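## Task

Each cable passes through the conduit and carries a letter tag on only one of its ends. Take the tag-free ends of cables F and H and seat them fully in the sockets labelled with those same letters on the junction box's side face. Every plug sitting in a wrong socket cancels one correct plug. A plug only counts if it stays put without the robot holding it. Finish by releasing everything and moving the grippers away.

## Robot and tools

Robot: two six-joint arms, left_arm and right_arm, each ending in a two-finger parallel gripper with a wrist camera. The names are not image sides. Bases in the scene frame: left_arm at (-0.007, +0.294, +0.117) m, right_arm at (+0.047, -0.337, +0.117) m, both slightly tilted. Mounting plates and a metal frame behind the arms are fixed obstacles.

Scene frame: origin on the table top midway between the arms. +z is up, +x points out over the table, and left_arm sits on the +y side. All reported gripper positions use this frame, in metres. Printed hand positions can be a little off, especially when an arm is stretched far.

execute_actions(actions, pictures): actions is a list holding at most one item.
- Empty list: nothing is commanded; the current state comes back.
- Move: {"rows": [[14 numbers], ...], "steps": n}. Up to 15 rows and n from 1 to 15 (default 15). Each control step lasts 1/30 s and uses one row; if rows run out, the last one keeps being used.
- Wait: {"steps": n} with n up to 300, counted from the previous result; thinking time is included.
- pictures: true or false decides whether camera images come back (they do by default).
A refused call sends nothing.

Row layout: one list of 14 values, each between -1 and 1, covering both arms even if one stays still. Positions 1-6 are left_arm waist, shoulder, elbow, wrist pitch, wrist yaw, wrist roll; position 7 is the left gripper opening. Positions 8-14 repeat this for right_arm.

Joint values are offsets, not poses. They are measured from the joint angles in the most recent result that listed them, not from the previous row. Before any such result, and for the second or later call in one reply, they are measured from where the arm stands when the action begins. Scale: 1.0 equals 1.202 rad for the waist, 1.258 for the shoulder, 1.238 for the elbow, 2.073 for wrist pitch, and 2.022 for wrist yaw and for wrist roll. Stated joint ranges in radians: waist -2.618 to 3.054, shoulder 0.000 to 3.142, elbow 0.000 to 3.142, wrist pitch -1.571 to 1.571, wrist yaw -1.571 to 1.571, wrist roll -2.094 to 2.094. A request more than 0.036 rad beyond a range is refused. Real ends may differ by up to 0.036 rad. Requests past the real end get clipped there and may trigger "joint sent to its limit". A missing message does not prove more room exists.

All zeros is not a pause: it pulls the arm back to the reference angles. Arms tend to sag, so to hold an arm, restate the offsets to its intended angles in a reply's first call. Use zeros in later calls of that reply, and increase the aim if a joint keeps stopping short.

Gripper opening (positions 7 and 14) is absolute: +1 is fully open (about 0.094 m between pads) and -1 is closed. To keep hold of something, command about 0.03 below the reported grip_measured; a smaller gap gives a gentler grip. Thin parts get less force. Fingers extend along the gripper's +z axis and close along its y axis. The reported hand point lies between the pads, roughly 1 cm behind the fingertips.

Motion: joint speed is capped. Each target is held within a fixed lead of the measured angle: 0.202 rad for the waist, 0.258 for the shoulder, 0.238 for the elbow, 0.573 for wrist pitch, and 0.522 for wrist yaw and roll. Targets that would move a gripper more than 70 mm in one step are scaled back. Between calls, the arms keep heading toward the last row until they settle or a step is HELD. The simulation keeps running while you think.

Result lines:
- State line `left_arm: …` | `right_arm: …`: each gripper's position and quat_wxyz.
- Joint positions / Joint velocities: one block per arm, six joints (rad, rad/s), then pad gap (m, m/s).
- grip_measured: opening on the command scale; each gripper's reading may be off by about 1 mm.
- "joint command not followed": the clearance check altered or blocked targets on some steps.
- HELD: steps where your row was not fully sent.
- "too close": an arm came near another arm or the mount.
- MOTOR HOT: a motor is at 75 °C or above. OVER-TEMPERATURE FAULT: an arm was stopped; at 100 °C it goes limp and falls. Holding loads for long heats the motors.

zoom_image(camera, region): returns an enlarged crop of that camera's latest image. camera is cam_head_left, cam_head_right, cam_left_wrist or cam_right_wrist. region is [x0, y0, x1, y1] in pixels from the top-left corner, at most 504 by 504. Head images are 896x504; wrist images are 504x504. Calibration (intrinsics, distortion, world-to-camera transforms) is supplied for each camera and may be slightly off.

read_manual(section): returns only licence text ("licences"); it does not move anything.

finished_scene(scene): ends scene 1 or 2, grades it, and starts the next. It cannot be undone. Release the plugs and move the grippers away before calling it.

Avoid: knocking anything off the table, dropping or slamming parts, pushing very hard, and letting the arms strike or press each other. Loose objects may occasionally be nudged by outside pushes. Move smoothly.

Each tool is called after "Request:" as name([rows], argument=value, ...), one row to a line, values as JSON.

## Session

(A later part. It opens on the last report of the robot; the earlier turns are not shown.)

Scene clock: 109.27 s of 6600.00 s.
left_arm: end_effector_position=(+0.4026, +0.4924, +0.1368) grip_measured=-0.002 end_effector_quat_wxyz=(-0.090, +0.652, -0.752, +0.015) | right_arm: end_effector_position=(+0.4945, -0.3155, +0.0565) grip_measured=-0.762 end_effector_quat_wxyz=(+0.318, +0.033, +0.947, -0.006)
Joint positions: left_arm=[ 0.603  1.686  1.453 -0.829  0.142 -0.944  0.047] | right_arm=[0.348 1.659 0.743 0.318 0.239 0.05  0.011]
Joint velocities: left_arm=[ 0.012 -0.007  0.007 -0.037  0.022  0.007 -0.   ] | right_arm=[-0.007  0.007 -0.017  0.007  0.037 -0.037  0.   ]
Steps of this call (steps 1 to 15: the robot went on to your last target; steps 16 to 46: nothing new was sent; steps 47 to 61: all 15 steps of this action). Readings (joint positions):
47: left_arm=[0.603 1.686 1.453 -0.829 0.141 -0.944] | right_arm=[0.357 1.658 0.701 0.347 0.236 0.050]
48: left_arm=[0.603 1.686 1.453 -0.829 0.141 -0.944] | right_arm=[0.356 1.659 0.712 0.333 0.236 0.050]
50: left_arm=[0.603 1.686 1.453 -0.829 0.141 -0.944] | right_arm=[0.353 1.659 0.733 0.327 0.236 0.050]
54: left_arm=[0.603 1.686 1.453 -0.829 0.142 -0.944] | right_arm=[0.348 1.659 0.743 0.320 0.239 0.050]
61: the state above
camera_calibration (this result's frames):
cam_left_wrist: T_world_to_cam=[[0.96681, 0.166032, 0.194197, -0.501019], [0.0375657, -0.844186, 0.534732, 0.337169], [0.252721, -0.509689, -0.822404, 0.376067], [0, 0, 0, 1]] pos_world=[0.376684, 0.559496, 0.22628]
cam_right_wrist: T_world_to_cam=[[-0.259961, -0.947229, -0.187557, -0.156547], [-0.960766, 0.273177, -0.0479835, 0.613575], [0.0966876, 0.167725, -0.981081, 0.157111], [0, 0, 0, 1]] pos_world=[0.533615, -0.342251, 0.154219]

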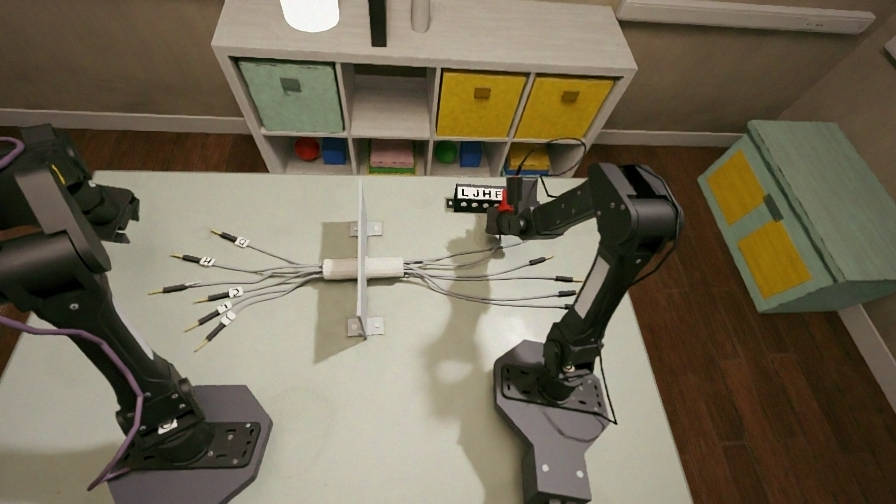

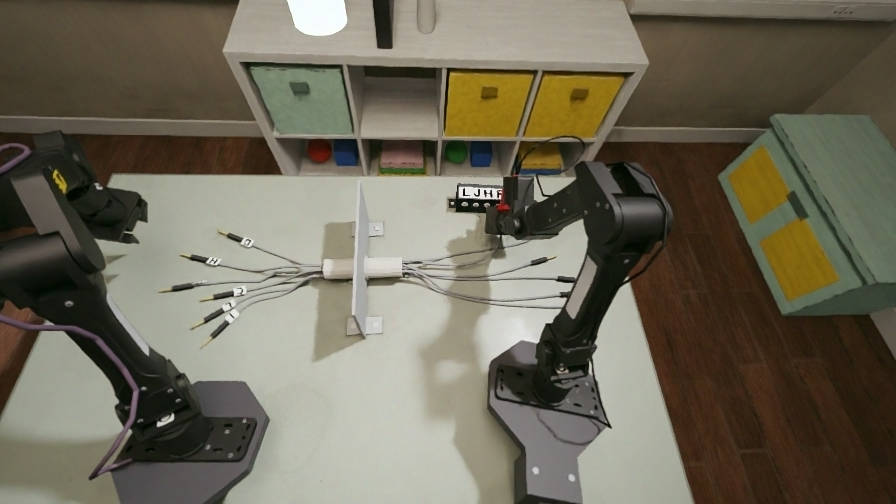

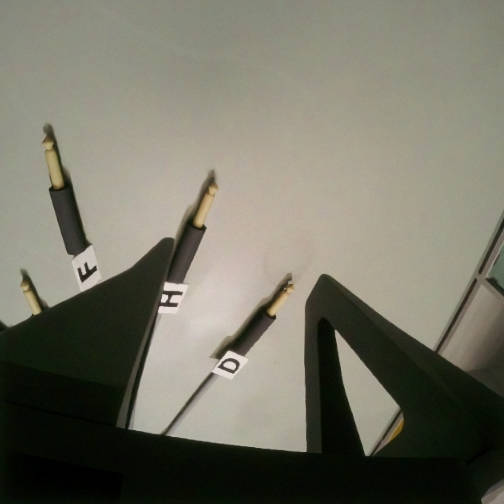

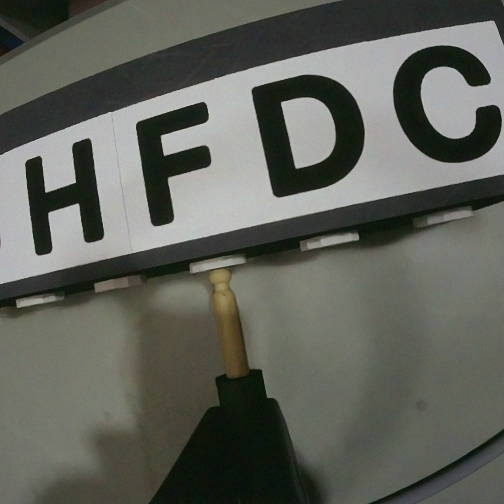

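Request:
execute_actions([
  {"rows":[[0,0,0,0,0,0,0,-0.008,0.024,0.054,-0.013,0,0,-0.8]],"steps":15},
])

Request:
zoom_image(camera="cam_right_wrist", region=[120,180,340,400])

Scene clock: 111.10 s of 6600.00 s.
left_arm: end_effector_position=(+0.4027, +0.4923, +0.1368) grip_measured=-0.002 end_effector_quat_wxyz=(-0.090, +0.652, -0.752, +0.016) | right_arm: end_effector_position=(+0.5021, -0.3159, +0.0560) grip_measured=-0.762 end_effector_quat_wxyz=(+0.317, +0.034, +0.948, -0.008)
Joint positions: left_arm=[ 0.603  1.686  1.453 -0.829  0.143 -0.944  0.047] | right_arm=[0.346 1.679 0.779 0.301 0.242 0.05  0.011]
Joint velocities: left_arm=[ 0.007 -0.002 -0.007 -0.022  0.037  0.022  0.001] | right_arm=[-0.002 -0.002 -0.007  0.007  0.007  0.066 -0.   ]
Steps of this call (steps 1 to 15: the robot went on to your last target; steps 16 to 40: nothing new was sent; steps 41 to 55: all 15 steps of this action). Readings (joint positions):
41: left_arm=[0.603 1.686 1.453 -0.829 0.142 -0.944] | right_arm=[0.348 1.661 0.748 0.313 0.239 0.050]
42: left_arm=[0.603 1.686 1.453 -0.829 0.142 -0.944] | right_arm=[0.348 1.667 0.758 0.306 0.240 0.050]
44: left_arm=[0.603 1.686 1.453 -0.829 0.143 -0.944] | right_arm=[0.347 1.675 0.774 0.305 0.242 0.050]
48: left_arm=[0.603 1.686 1.453 -0.829 0.143 -0.944] | right_arm=[0.346 1.679 0.779 0.301 0.242 0.050]
55: the state above
camera_calibration (this result's frames):
cam_left_wrist: T_world_to_cam=[[0.966743, 0.166024, 0.194538, -0.501096], [0.0371091, -0.843661, 0.535592, 0.336822], [0.253045, -0.510561, -0.821764, 0.37616], [0, 0, 0, 1]] pos_world=[0.376746, 0.55941, 0.226198]
cam_right_wrist: T_world_to_cam=[[-0.263503, -0.947022, -0.183616, -0.153473], [-0.96003, 0.276069, -0.0461435, 0.621339], [0.0943896, 0.164118, -0.981914, 0.156023], [0, 0, 0, 1]] pos_world=[0.541336, -0.342481, 0.153692]

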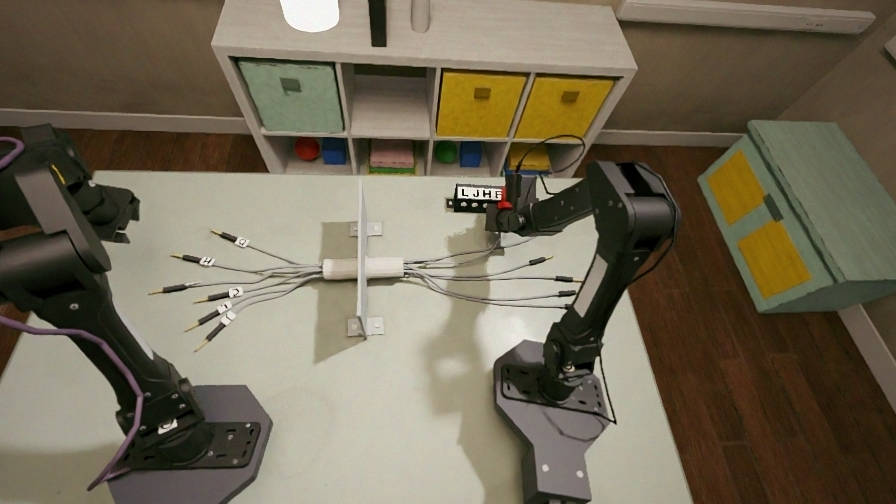

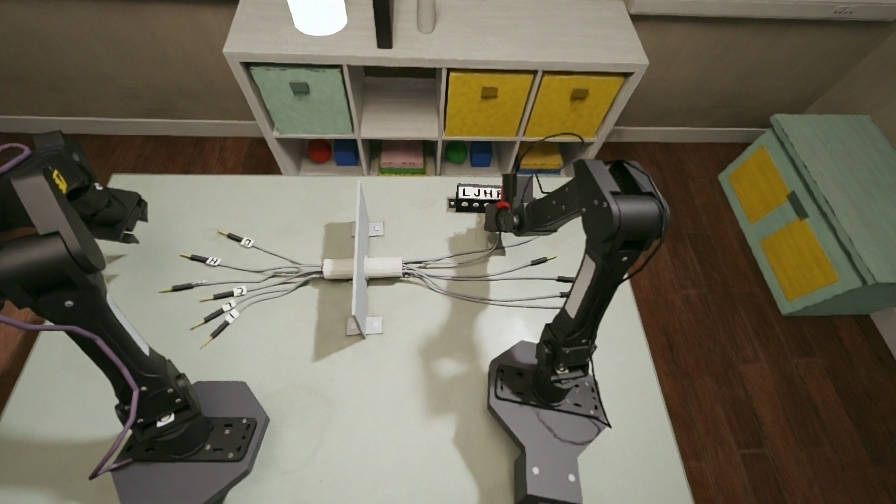

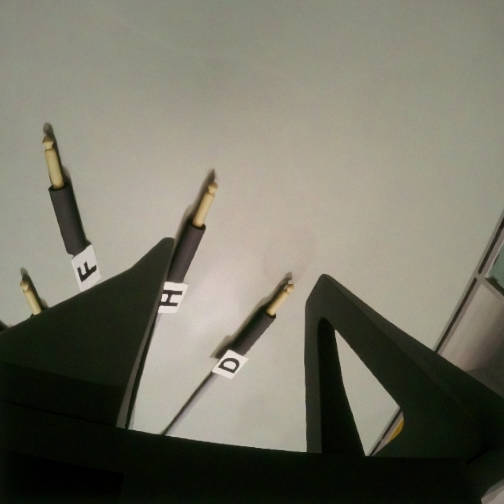

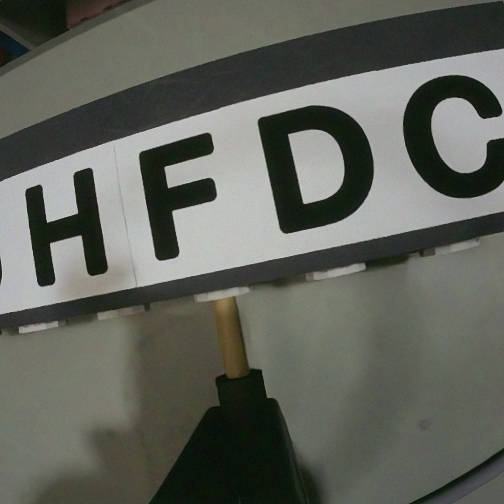

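Region (120, 180, 340, 400) of cam_right_wrist's 504x504 image, scaled by 2.291, with more detail than that image has.

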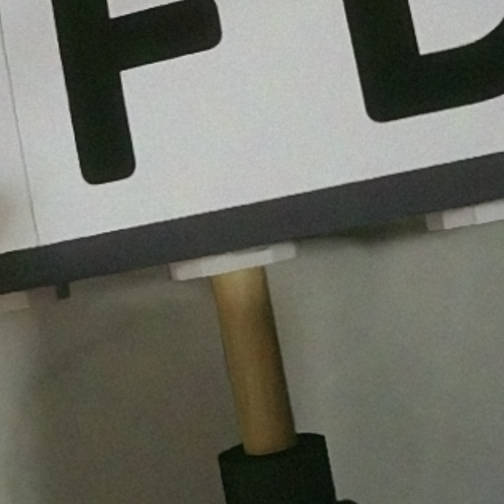

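Request:
execute_actions([
  {"rows":[[0,0,0,0,0,0,0,-0.008,0.025,0.05,-0.013,0,0,-0.8],[0,0,0,0,0,0,0,-0.015,0.049,0.097,-0.025,0,0,-0.8]],"steps":15},
])

Scene clock: 112.33 s of 6600.00 s.
left_arm: end_effector_position=(+0.4029, +0.4920, +0.1368) grip_measured=-0.002 end_effector_quat_wxyz=(-0.090, +0.652, -0.752, +0.017) | right_arm: end_effector_position=(+0.5182, -0.3172, +0.0551) grip_measured=-0.762 end_effector_quat_wxyz=(+0.311, +0.036, +0.950, -0.012)
Joint positions: left_arm=[ 0.603  1.686  1.453 -0.829  0.145 -0.944  0.047] | right_arm=[0.341 1.721 0.862 0.248 0.245 0.05  0.011]
Joint velocities: left_arm=[-0.007 -0.012  0.002 -0.037  0.022 -0.037 -0.   ] | right_arm=[-0.012 -0.017 -0.007  0.037 -0.037  0.022 -0.   ]
Steps of this call (steps 1 to 15: the robot went on to your last target; steps 16 to 22: nothing new was sent; steps 23 to 37: all 15 steps of this action). Readings (joint positions):
23: left_arm=[0.603 1.686 1.453 -0.829 0.144 -0.944] | right_arm=[0.346 1.681 0.783 0.297 0.242 0.050]
24: left_arm=[0.603 1.686 1.453 -0.829 0.144 -0.944] | right_arm=[0.346 1.689 0.799 0.284 0.244 0.050]
26: left_arm=[0.603 1.686 1.453 -0.829 0.144 -0.944] | right_arm=[0.342 1.712 0.842 0.264 0.245 0.050]
30: left_arm=[0.603 1.686 1.453 -0.829 0.144 -0.944] | right_arm=[0.341 1.721 0.861 0.250 0.245 0.050]
37: the state above
camera_calibration (this result's frames):
cam_left_wrist: T_world_to_cam=[[0.966653, 0.166013, 0.194993, -0.501199], [0.0364998, -0.842959, 0.536738, 0.336359], [0.253476, -0.511722, -0.820908, 0.376284], [0, 0, 0, 1]] pos_world=[0.376829, 0.559296, 0.226088]
cam_right_wrist: T_world_to_cam=[[-0.270855, -0.946635, -0.174697, -0.147161], [-0.959022, 0.281038, -0.0359743, 0.637627], [0.0831511, 0.157795, -0.983965, 0.157818], [0, 0, 0, 1]] pos_world=[0.558517, -0.343408, 0.152517]

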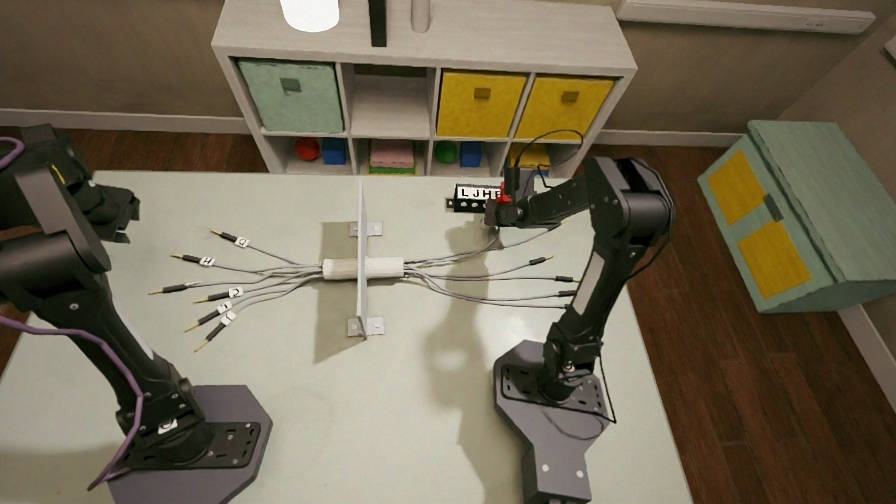

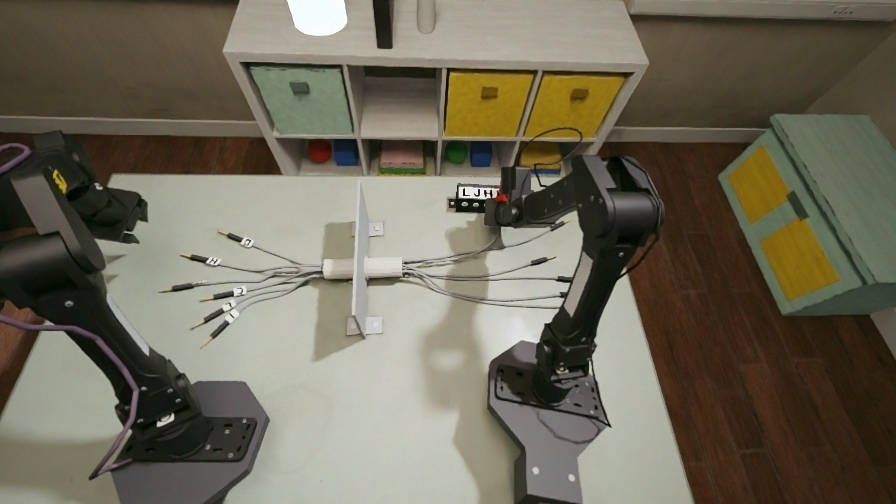

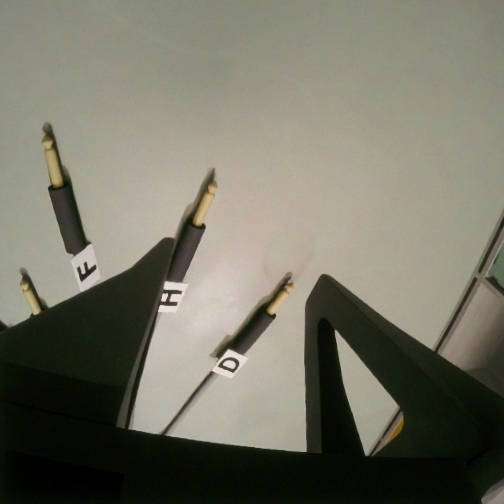

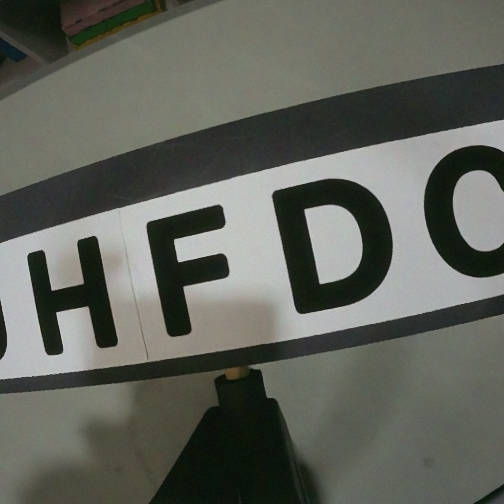

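Request:
execute_actions([
  {"rows":[[0,0,0,0,0,0,0,-0.008,0.026,0.055,-0.013,0,0,-0.8]],"steps":15},
])

Scene clock: 113.20 s of 6600.00 s.
left_arm: end_effector_position=(+0.4029, +0.4918, +0.1368) grip_measured=-0.002 end_effector_quat_wxyz=(-0.090, +0.652, -0.752, +0.017) | right_arm: end_effector_position=(+0.5200, -0.3174, +0.0552) grip_measured=-0.762 end_effector_quat_wxyz=(+0.302, +0.034, +0.953, -0.014)
Joint positions: left_arm=[ 0.603  1.686  1.453 -0.829  0.146 -0.944  0.047] | right_arm=[0.341 1.726 0.89  0.204 0.247 0.05  0.011]
Joint velocities: left_arm=[-0.007 -0.012  0.012  0.022 -0.007 -0.051  0.   ] | right_arm=[ 0.012  0.002 -0.012  0.007 -0.051 -0.007  0.001]
Steps of this call (steps 1 to 11: the robot went on to your last target; steps 12 to 26: all 15 steps of this action). Readings (joint positions):
12: left_arm=[0.603 1.686 1.453 -0.829 0.145 -0.944] | right_arm=[0.341 1.721 0.866 0.242 0.246 0.050]
13: left_arm=[0.603 1.686 1.453 -0.829 0.145 -0.944] | right_arm=[0.341 1.723 0.874 0.230 0.246 0.050]
15: left_arm=[0.603 1.686 1.453 -0.829 0.145 -0.944] | right_arm=[0.341 1.725 0.884 0.215 0.247 0.050]
19: left_arm=[0.603 1.686 1.453 -0.829 0.146 -0.944] | right_arm=[0.341 1.726 0.889 0.206 0.247 0.050]
26: the state above
camera_calibration (this result's frames):
cam_left_wrist: T_world_to_cam=[[0.966585, 0.166006, 0.195334, -0.501277], [0.0360425, -0.842432, 0.537596, 0.336012], [0.253799, -0.512592, -0.820265, 0.376376], [0, 0, 0, 1]] pos_world=[0.376892, 0.55921, 0.226006]
cam_right_wrist: T_world_to_cam=[[-0.272306, -0.947877, -0.165463, -0.147026], [-0.960126, 0.278981, -0.0180786, 0.638323], [0.0632972, 0.153942, -0.98605, 0.167021], [0, 0, 0, 1]] pos_world=[0.562263, -0.343155, 0.151904]

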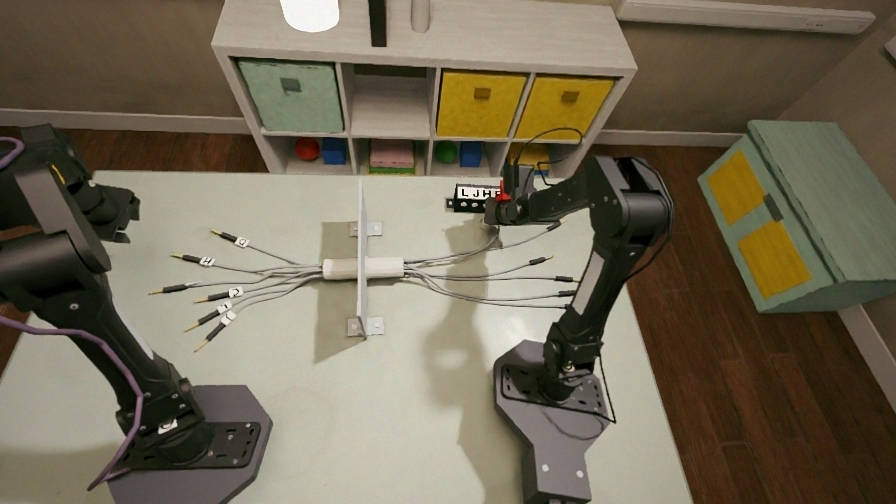

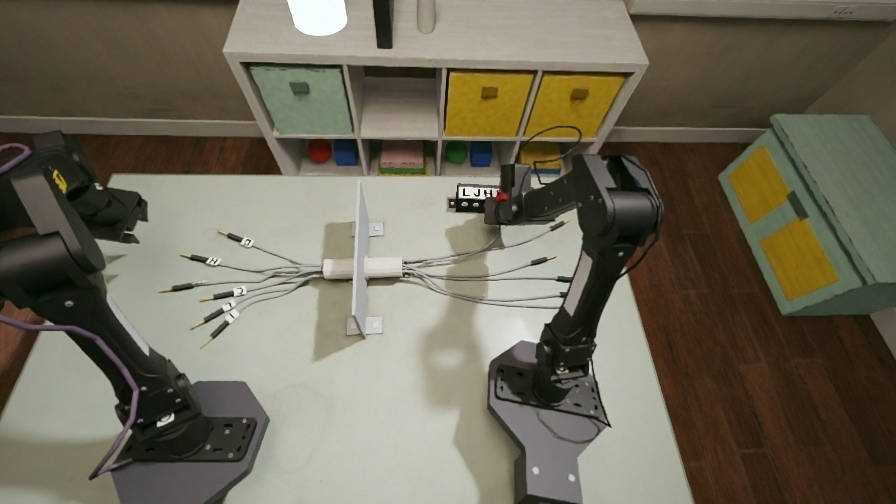

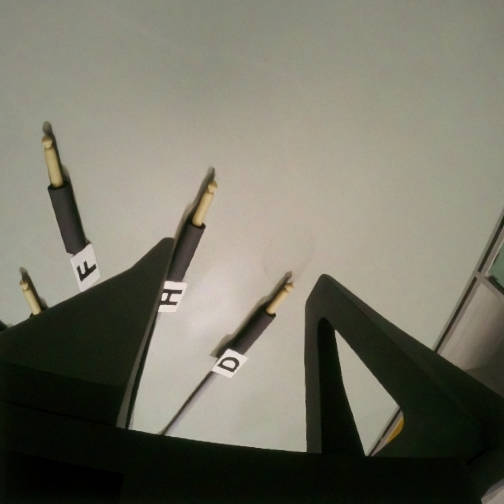

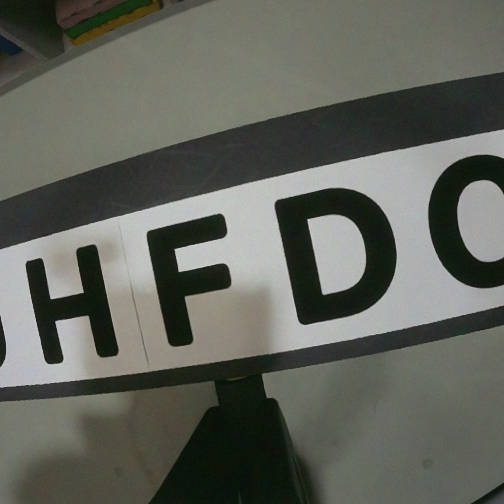

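Request:
execute_actions([
  {"rows":[[0,0,0,0,0,0,0,-0.004,0.06,0.06,0.0,0,0,-0.8]],"steps":15},
])

Scene clock: 114.47 s of 6600.00 s.
left_arm: end_effector_position=(+0.4031, +0.4916, +0.1368) grip_measured=-0.002 end_effector_quat_wxyz=(-0.090, +0.652, -0.752, +0.018) | right_arm: end_effector_position=(+0.5238, -0.3181, +0.0536) grip_measured=-0.762 end_effector_quat_wxyz=(+0.294, +0.034, +0.955, -0.019)
Joint positions: left_arm=[ 0.603  1.686  1.453 -0.829  0.147 -0.944  0.047] | right_arm=[0.341 1.742 0.924 0.17  0.256 0.05  0.011]
Joint velocities: left_arm=[ 0.007 -0.002 -0.002 -0.066 -0.022  0.051 -0.   ] | right_arm=[ 0.007  0.017 -0.012  0.022 -0.022 -0.037 -0.001]
Steps of this call (steps 1 to 15: the robot went on to your last target; steps 16 to 23: nothing new was sent; steps 24 to 38: all 15 steps of this action). Readings (joint positions):
24: left_arm=[0.603 1.686 1.453 -0.829 0.146 -0.944] | right_arm=[0.341 1.730 0.895 0.201 0.248 0.050]
25: left_arm=[0.603 1.686 1.453 -0.829 0.146 -0.944] | right_arm=[0.341 1.741 0.909 0.199 0.252 0.050]
27: left_arm=[0.603 1.686 1.453 -0.829 0.147 -0.944] | right_arm=[0.341 1.742 0.919 0.180 0.256 0.050]
31: left_arm=[0.603 1.686 1.453 -0.829 0.147 -0.944] | right_arm=[0.341 1.742 0.923 0.172 0.256 0.050]
38: the state above
camera_calibration (this result's frames):
cam_left_wrist: T_world_to_cam=[[0.966495, 0.165997, 0.195788, -0.50138], [0.0354321, -0.841727, 0.538739, 0.335549], [0.254229, -0.513751, -0.819407, 0.376498], [0, 0, 0, 1]] pos_world=[0.376975, 0.559095, 0.225896]
cam_right_wrist: T_world_to_cam=[[-0.27666, -0.948816, -0.152342, -0.145608], [-0.95982, 0.280582, -0.00444078, 0.641753], [0.0469579, 0.144992, -0.988318, 0.171085], [0, 0, 0, 1]] pos_world=[0.567649, -0.343025, 0.149754]

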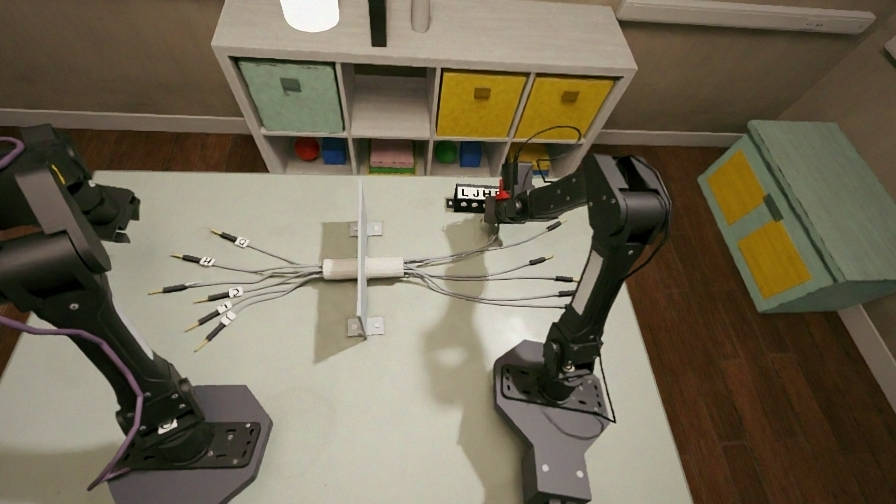

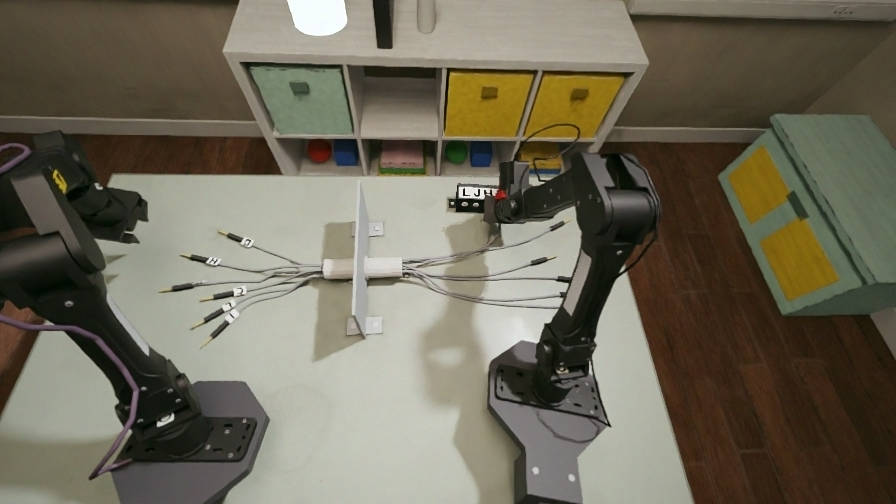

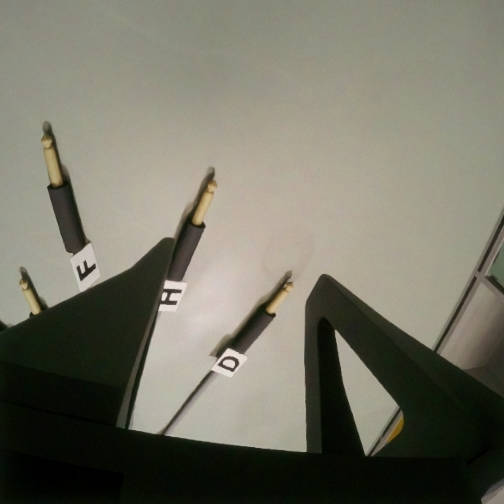

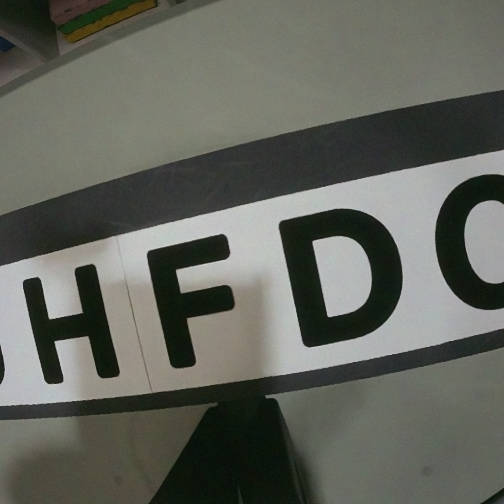

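Request:
execute_actions([
  {"rows":[[0,0,0,0,0,0,0,0,0,0,0,0,0,-0.45],[0,0,0,0,0,0,0,0,0,0,0,0,0,-0.45],[0,0,0,0,0,0,0,0,0,0,0,0,0,-0.45],[0,0,0,0,0,0,0,0,0,0,0,0,0,-0.45],[0,0,0,0,0,0,0,0,0,0,0,0,0,-0.45],[0,0,0,0,0,0,0,0.004,-0.04,-0.05,0.02,0,0,-0.45],[0,0,0,0,0,0,0,0.008,-0.08,-0.1,0.045,0,0,-0.45],[0,0,0,0,0,0,0,0.012,-0.12,-0.15,0.07,0,0,-0.45]],"steps":15},
])

Scene clock: 116.17 s of 6600.00 s.
left_arm: end_effector_position=(+0.4032, +0.4914, +0.1368) grip_measured=-0.002 end_effector_quat_wxyz=(-0.090, +0.652, -0.752, +0.018) | right_arm: end_effector_position=(+0.4928, -0.3232, +0.0647) grip_measured=-0.453 end_effector_quat_wxyz=(+0.315, +0.038, +0.948, -0.016)
Joint positions: left_arm=[ 0.603  1.686  1.453 -0.829  0.149 -0.944  0.047] | right_arm=[0.341 1.621 0.747 0.271 0.255 0.05  0.026]
Joint velocities: left_arm=[-0.012 -0.017 -0.017  0.007  0.037 -0.007 -0.001] | right_arm=[ 0.007 -0.012 -0.012  0.198 -0.022  0.037 -0.001]
Steps of this call (steps 1 to 15: the robot went on to your last target; steps 16 to 36: nothing new was sent; steps 37 to 51: all 15 steps of this action). Readings (joint positions):
37: left_arm=[0.603 1.686 1.453 -0.829 0.147 -0.944] | right_arm=[0.341 1.742 0.924 0.169 0.256 0.050]
38: left_arm=[0.603 1.686 1.453 -0.829 0.148 -0.944] | right_arm=[0.341 1.742 0.924 0.170 0.256 0.050]
40: left_arm=[0.603 1.686 1.453 -0.829 0.148 -0.944] | right_arm=[0.341 1.742 0.924 0.168 0.256 0.050]
44: left_arm=[0.603 1.686 1.453 -0.829 0.149 -0.944] | right_arm=[0.341 1.705 0.856 0.220 0.255 0.050]
51: the state above
camera_calibration (this result's frames):
cam_left_wrist: T_world_to_cam=[[0.966427, 0.16599, 0.196129, -0.501458], [0.0349739, -0.841198, 0.539595, 0.335202], [0.254551, -0.51462, -0.818761, 0.376589], [0, 0, 0, 1]] pos_world=[0.377038, 0.559008, 0.225814]
cam_right_wrist: T_world_to_cam=[[-0.276014, -0.945934, -0.170368, -0.155566], [-0.956717, 0.287401, -0.045758, 0.616908], [0.092248, 0.150364, -0.984318, 0.163434], [0, 0, 0, 1]] pos_world=[0.532192, -0.34903, 0.162596]

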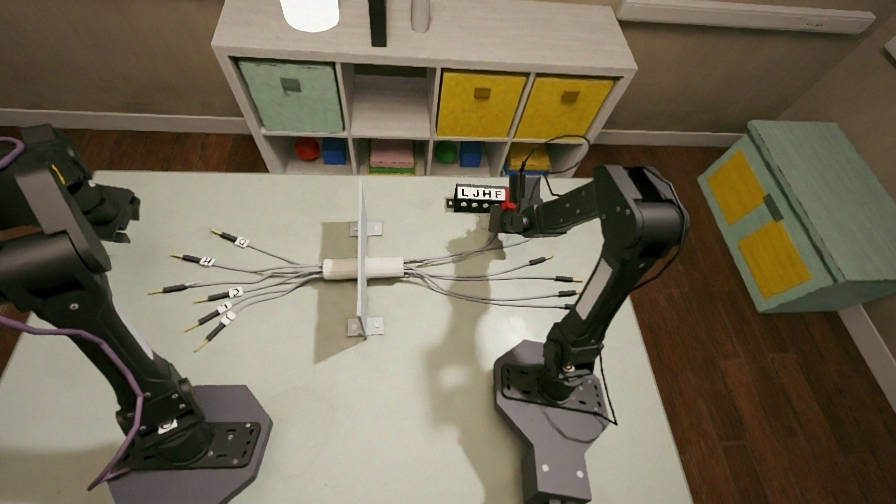

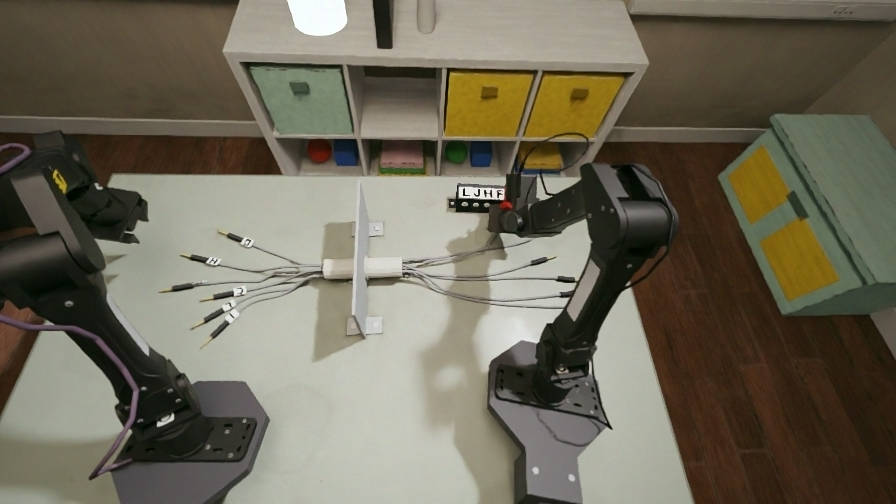

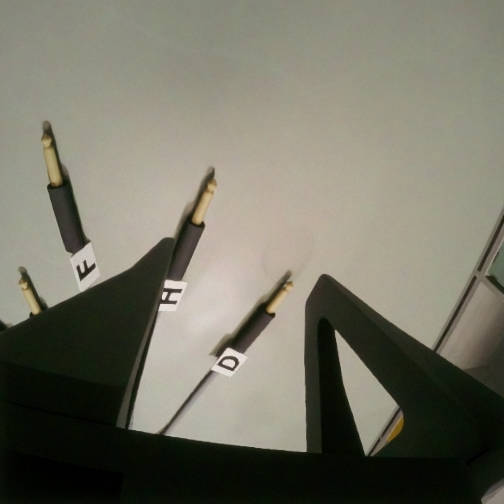

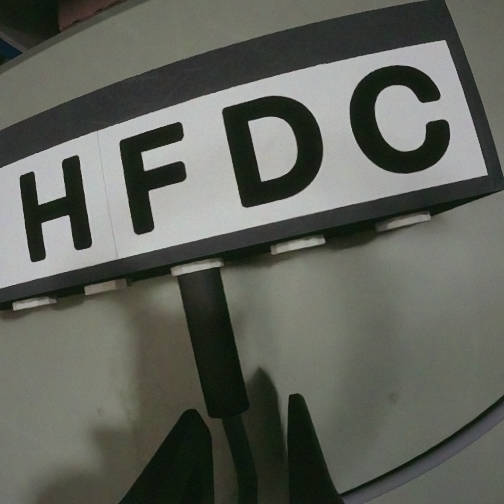

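Request:
execute_actions([
  {"rows":[[0,0,0,0,0,0,0,0,-0.08,0.1,-0.05,0,0,-0.4],[0,0,0,0,0,0,0,0,-0.12,0.2,-0.12,0,0,-0.4],[0,0,0,0,0,0,0,0,-0.12,0.265,-0.2,0,0,-0.4],[0,0,0,0,0,0,0,0,-0.12,0.265,-0.25,0,0,-0.4],[0,0,0,0,0,0,0,0,-0.12,0.265,-0.3,0,0,-0.4],[0,0,0,0,0,0,0,-0.1,-0.12,0.265,-0.35,-0.05,0.1,-0.4],[0,0,0,0,0,0,0,-0.2,-0.1,0.265,-0.42,-0.1,0.3,-0.4],[0,0,0,0,0,0,0,-0.315,-0.06,0.265,-0.49,-0.126,0.47,-0.4]],"steps":15},
])

Request:
execute_actions([
  {"steps":12},
])

Scene clock: 119.70 s of 6600.00 s.
left_arm: end_effector_position=(+0.4033, +0.4912, +0.1368) grip_measured=-0.002 end_effector_quat_wxyz=(-0.090, +0.652, -0.752, +0.019) | right_arm: end_effector_position=(+0.4393, -0.4425, +0.0920) grip_measured=-0.403 end_effector_quat_wxyz=(+0.103, +0.465, +0.879, +0.015)
Joint positions: left_arm=[ 0.603  1.686  1.453 -0.829  0.15  -0.944  0.047] | right_arm=[-0.029  1.536  1.079 -0.552  0.065  0.722  0.028]
Joint velocities: left_arm=[-0.002  0.007 -0.012 -0.022 -0.022  0.022  0.   ] | right_arm=[-0.642  0.242  0.012 -1.443 -0.271  1.912 -0.   ]
Steps of this call (steps 1 to 30: the robot went on to your last target; steps 31 to 90: nothing new was sent; then 0.03 s passed at rest; steps 91 to 105: all 15 steps of this action). Readings (joint positions):
91: left_arm=[0.603 1.686 1.453 -0.829 0.149 -0.944] | right_arm=[0.341 1.615 0.758 0.272 0.255 0.050]
92: left_arm=[0.603 1.686 1.453 -0.829 0.149 -0.944] | right_arm=[0.341 1.607 0.784 0.222 0.255 0.050]
94: left_arm=[0.603 1.686 1.453 -0.829 0.149 -0.944] | right_arm=[0.341 1.580 0.881 0.082 0.255 0.050]
98: left_arm=[0.603 1.686 1.453 -0.829 0.150 -0.944] | right_arm=[0.261 1.505 1.060 -0.192 0.167 0.221]
105: the state above
camera_calibration (this result's frames):
cam_left_wrist: T_world_to_cam=[[0.966359, 0.165984, 0.19647, -0.501536], [0.0345154, -0.840667, 0.540451, 0.334854], [0.254872, -0.515488, -0.818115, 0.37668], [0, 0, 0, 1]] pos_world=[0.377101, 0.558922, 0.225732]
cam_right_wrist: T_world_to_cam=[[-0.925253, -0.331415, -0.184581, 0.279925], [-0.379233, 0.82016, 0.428392, 0.539623], [0.00941005, 0.466371, -0.884539, 0.380242], [0, 0, 0, 1]] pos_world=[0.460067, -0.527139, 0.156837]

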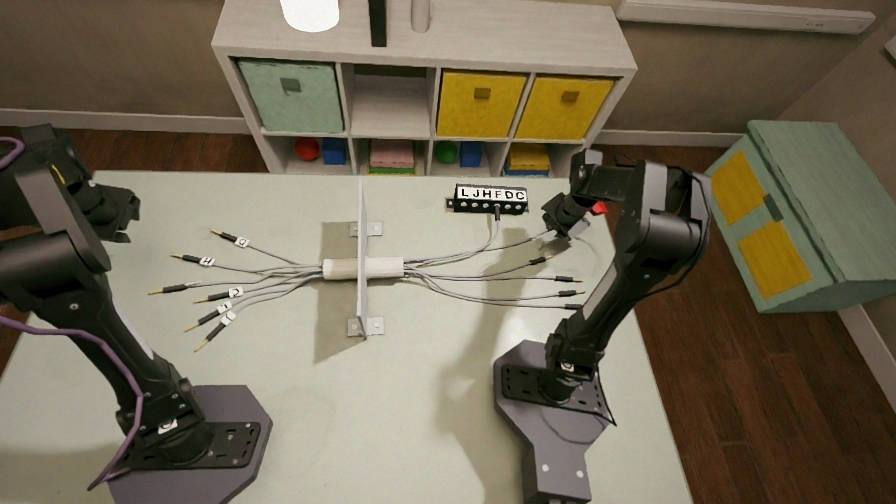

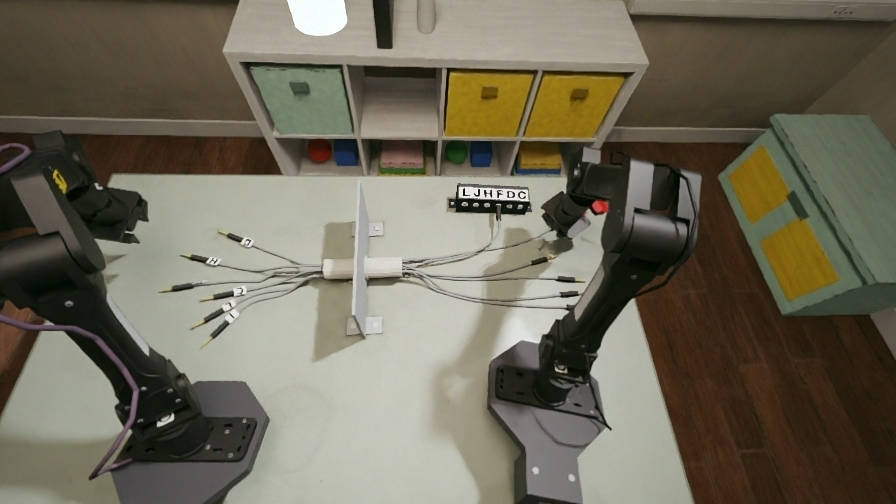

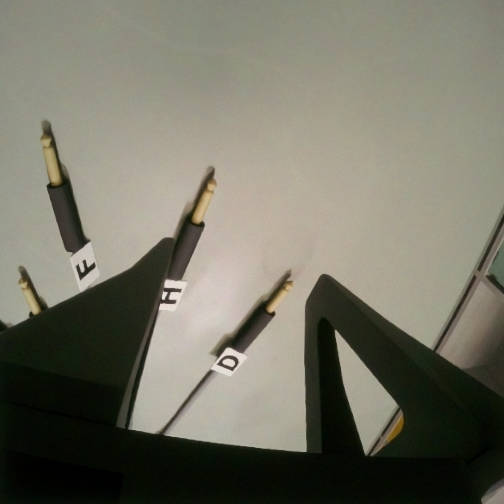

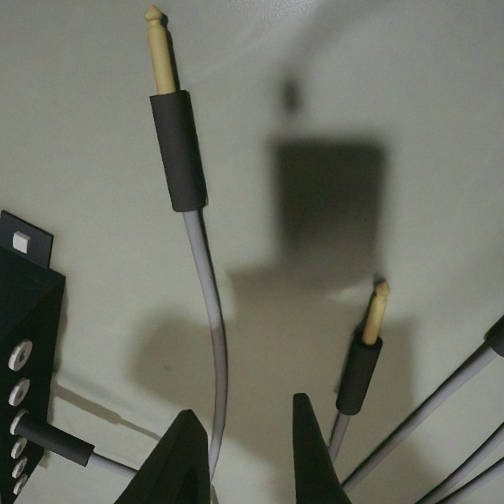

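Scene clock: 120.10 s of 6600.00 s.
left_arm: end_effector_position=(+0.4033, +0.4912, +0.1368) grip_measured=-0.002 end_effector_quat_wxyz=(-0.090, +0.652, -0.752, +0.019) | right_arm: end_effector_position=(+0.3980, -0.4284, +0.0833) grip_measured=-0.403 end_effector_quat_wxyz=(+0.007, +0.578, +0.816, +0.019)
Joint positions: left_arm=[ 0.603  1.686  1.453 -0.829  0.15  -0.944  0.047] | right_arm=[-0.048  1.548  1.079 -0.722  0.008  0.973  0.028]
Joint velocities: left_arm=[ 0.007 -0.012 -0.012 -0.051  0.051 -0.037 -0.001] | right_arm=[-0.002  0.007  0.007 -0.007 -0.066  0.037  0.   ]
Steps of this call (steps 1 to 12: the robot went on to your last target). Readings (joint positions):
1: left_arm=[0.603 1.686 1.453 -0.829 0.150 -0.944] | right_arm=[-0.044 1.543 1.079 -0.594 0.058 0.777]
2: left_arm=[0.603 1.686 1.453 -0.829 0.150 -0.944] | right_arm=[-0.049 1.547 1.079 -0.627 0.051 0.821]
4: left_arm=[0.603 1.686 1.453 -0.829 0.150 -0.944] | right_arm=[-0.048 1.548 1.079 -0.672 0.034 0.883]
8: left_arm=[0.603 1.686 1.453 -0.829 0.150 -0.944] | right_arm=[-0.048 1.548 1.079 -0.709 0.015 0.948]
12: the state above
camera_calibration (this result's frames):
cam_left_wrist: T_world_to_cam=[[0.966359, 0.165984, 0.19647, -0.501536], [0.0345154, -0.840667, 0.540451, 0.334854], [0.254872, -0.515488, -0.818115, 0.37668], [0, 0, 0, 1]] pos_world=[0.377101, 0.558922, 0.225732]
cam_right_wrist: T_world_to_cam=[[-0.995832, -0.0710742, -0.0571499, 0.373761], [-0.0909638, 0.819228, 0.566207, 0.389547], [0.0065761, 0.569046, -0.822279, 0.406224], [0, 0, 0, 1]] pos_world=[0.404967, -0.523724, 0.134826]

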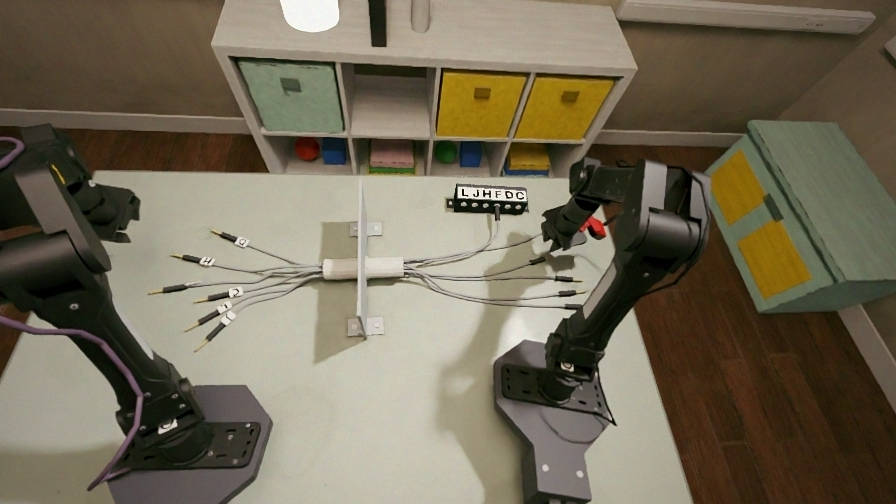

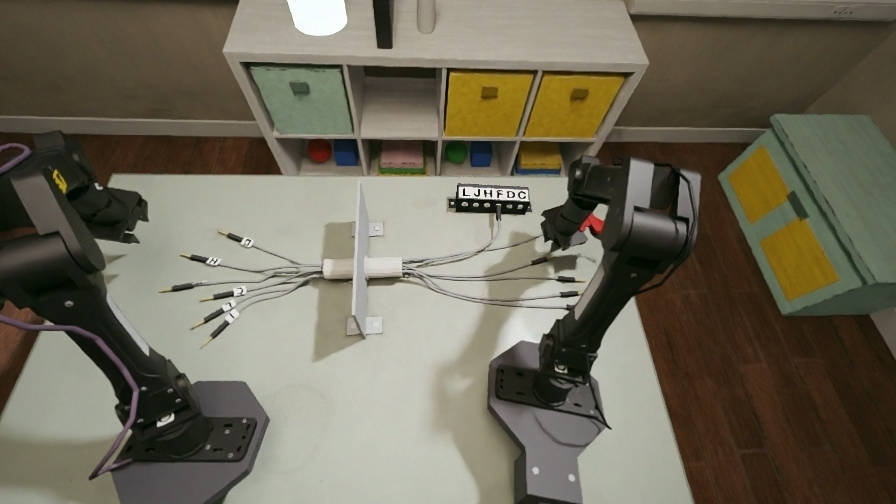

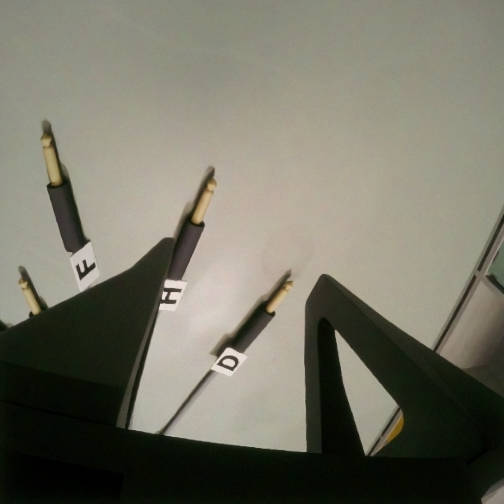

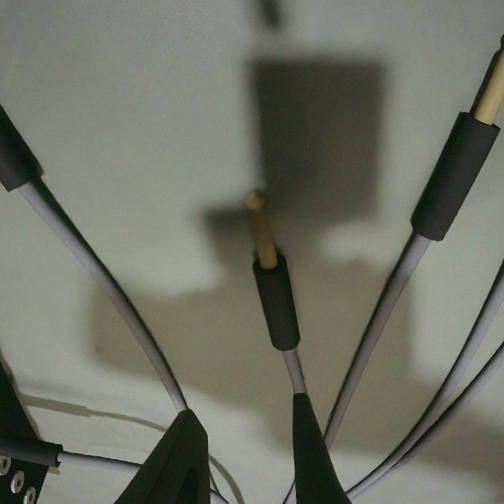

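Request:
execute_actions([
  {"rows":[[0,0,0,0,0,0,0,0.035,0.03,-0.03,0.04,0,0,-0.4],[0,0,0,0,0,0,0,0.035,0.06,-0.06,0.08,0,0,-0.4],[0,0,0,0,0,0,0,0.035,0.104,-0.098,0.132,0,0,-0.4]],"steps":15},
])

Scene clock: 123.10 s of 6600.00 s.
left_arm: end_effector_position=(+0.4034, +0.4910, +0.1368) grip_measured=-0.002 end_effector_quat_wxyz=(-0.089, +0.652, -0.753, +0.020) | right_arm: end_effector_position=(+0.3898, -0.4111, +0.0184) grip_measured=-0.403 end_effector_quat_wxyz=(-0.003, +0.569, +0.822, +0.023)
Joint positions: left_arm=[ 0.603  1.686  1.453 -0.829  0.151 -0.944  0.047] | right_arm=[-0.016  1.694  0.96  -0.473  0.005  0.983  0.028]
Joint velocities: left_arm=[-0.012  0.002 -0.002  0.007 -0.051 -0.066 -0.001] | right_arm=[-0.002 -0.002  0.002  0.037 -0.095 -0.037 -0.001]
Steps of this call (steps 1 to 30: the robot went on to your last target; steps 31 to 75: nothing new was sent; steps 76 to 90: all 15 steps of this action). Readings (joint positions):
76: left_arm=[0.603 1.686 1.453 -0.829 0.150 -0.944] | right_arm=[-0.045 1.549 1.075 -0.721 0.004 0.990]
77: left_arm=[0.603 1.686 1.453 -0.829 0.150 -0.944] | right_arm=[-0.039 1.555 1.066 -0.694 0.005 0.989]
79: left_arm=[0.603 1.686 1.453 -0.829 0.150 -0.944] | right_arm=[-0.024 1.592 1.028 -0.599 0.005 0.986]
83: left_arm=[0.603 1.686 1.453 -0.829 0.151 -0.944] | right_arm=[-0.016 1.688 0.968 -0.519 0.005 0.984]
90: the state above
camera_calibration (this result's frames):
cam_left_wrist: T_world_to_cam=[[0.966267, 0.165976, 0.196925, -0.50164], [0.0339036, -0.839958, 0.541591, 0.334391], [0.2553, -0.516645, -0.817252, 0.3768], [0, 0, 0, 1]] pos_world=[0.377184, 0.558807, 0.225623]
cam_right_wrist: T_world_to_cam=[[-0.994675, -0.0913025, -0.0478167, 0.3542], [-0.102043, 0.807182, 0.581416, 0.41046], [-0.014488, 0.5832, -0.8122, 0.356912], [0, 0, 0, 1]] pos_world=[0.399369, -0.507128, 0.0681723]

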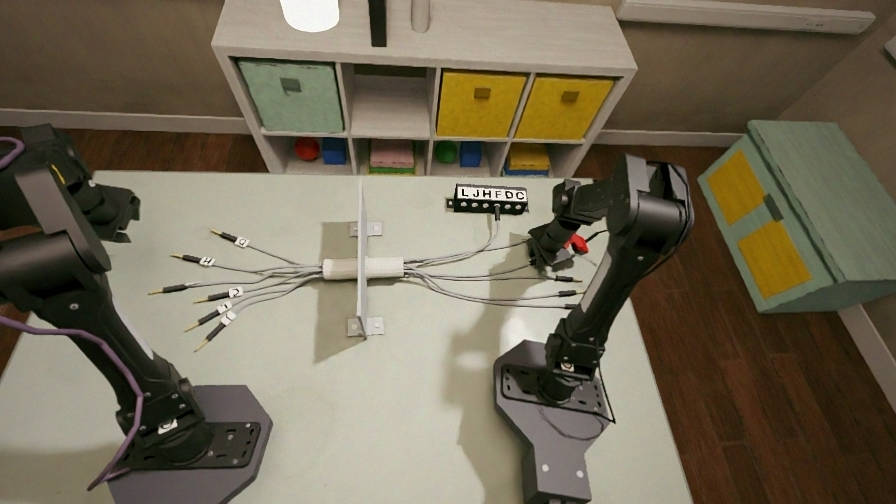

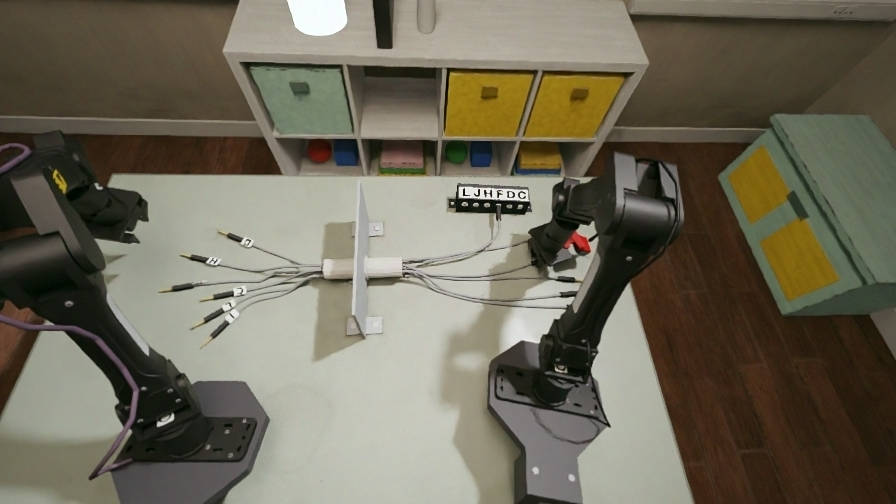

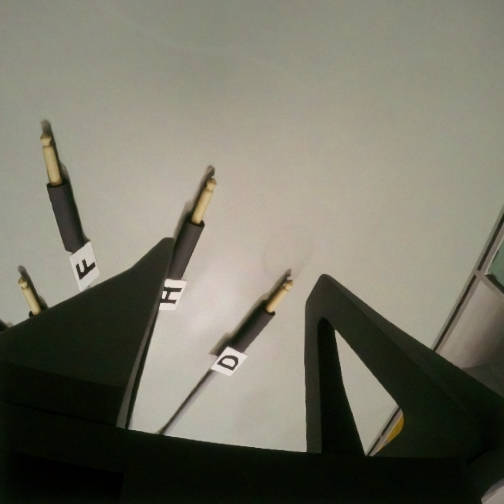

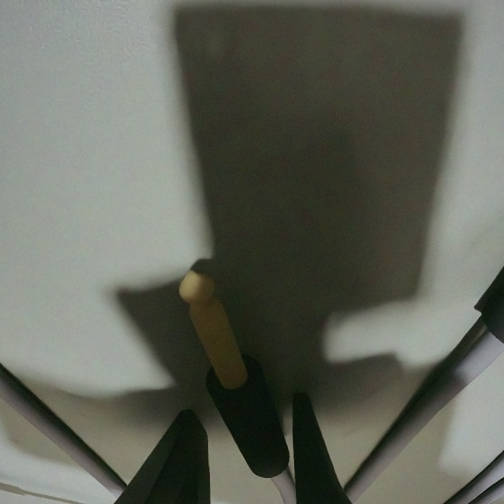

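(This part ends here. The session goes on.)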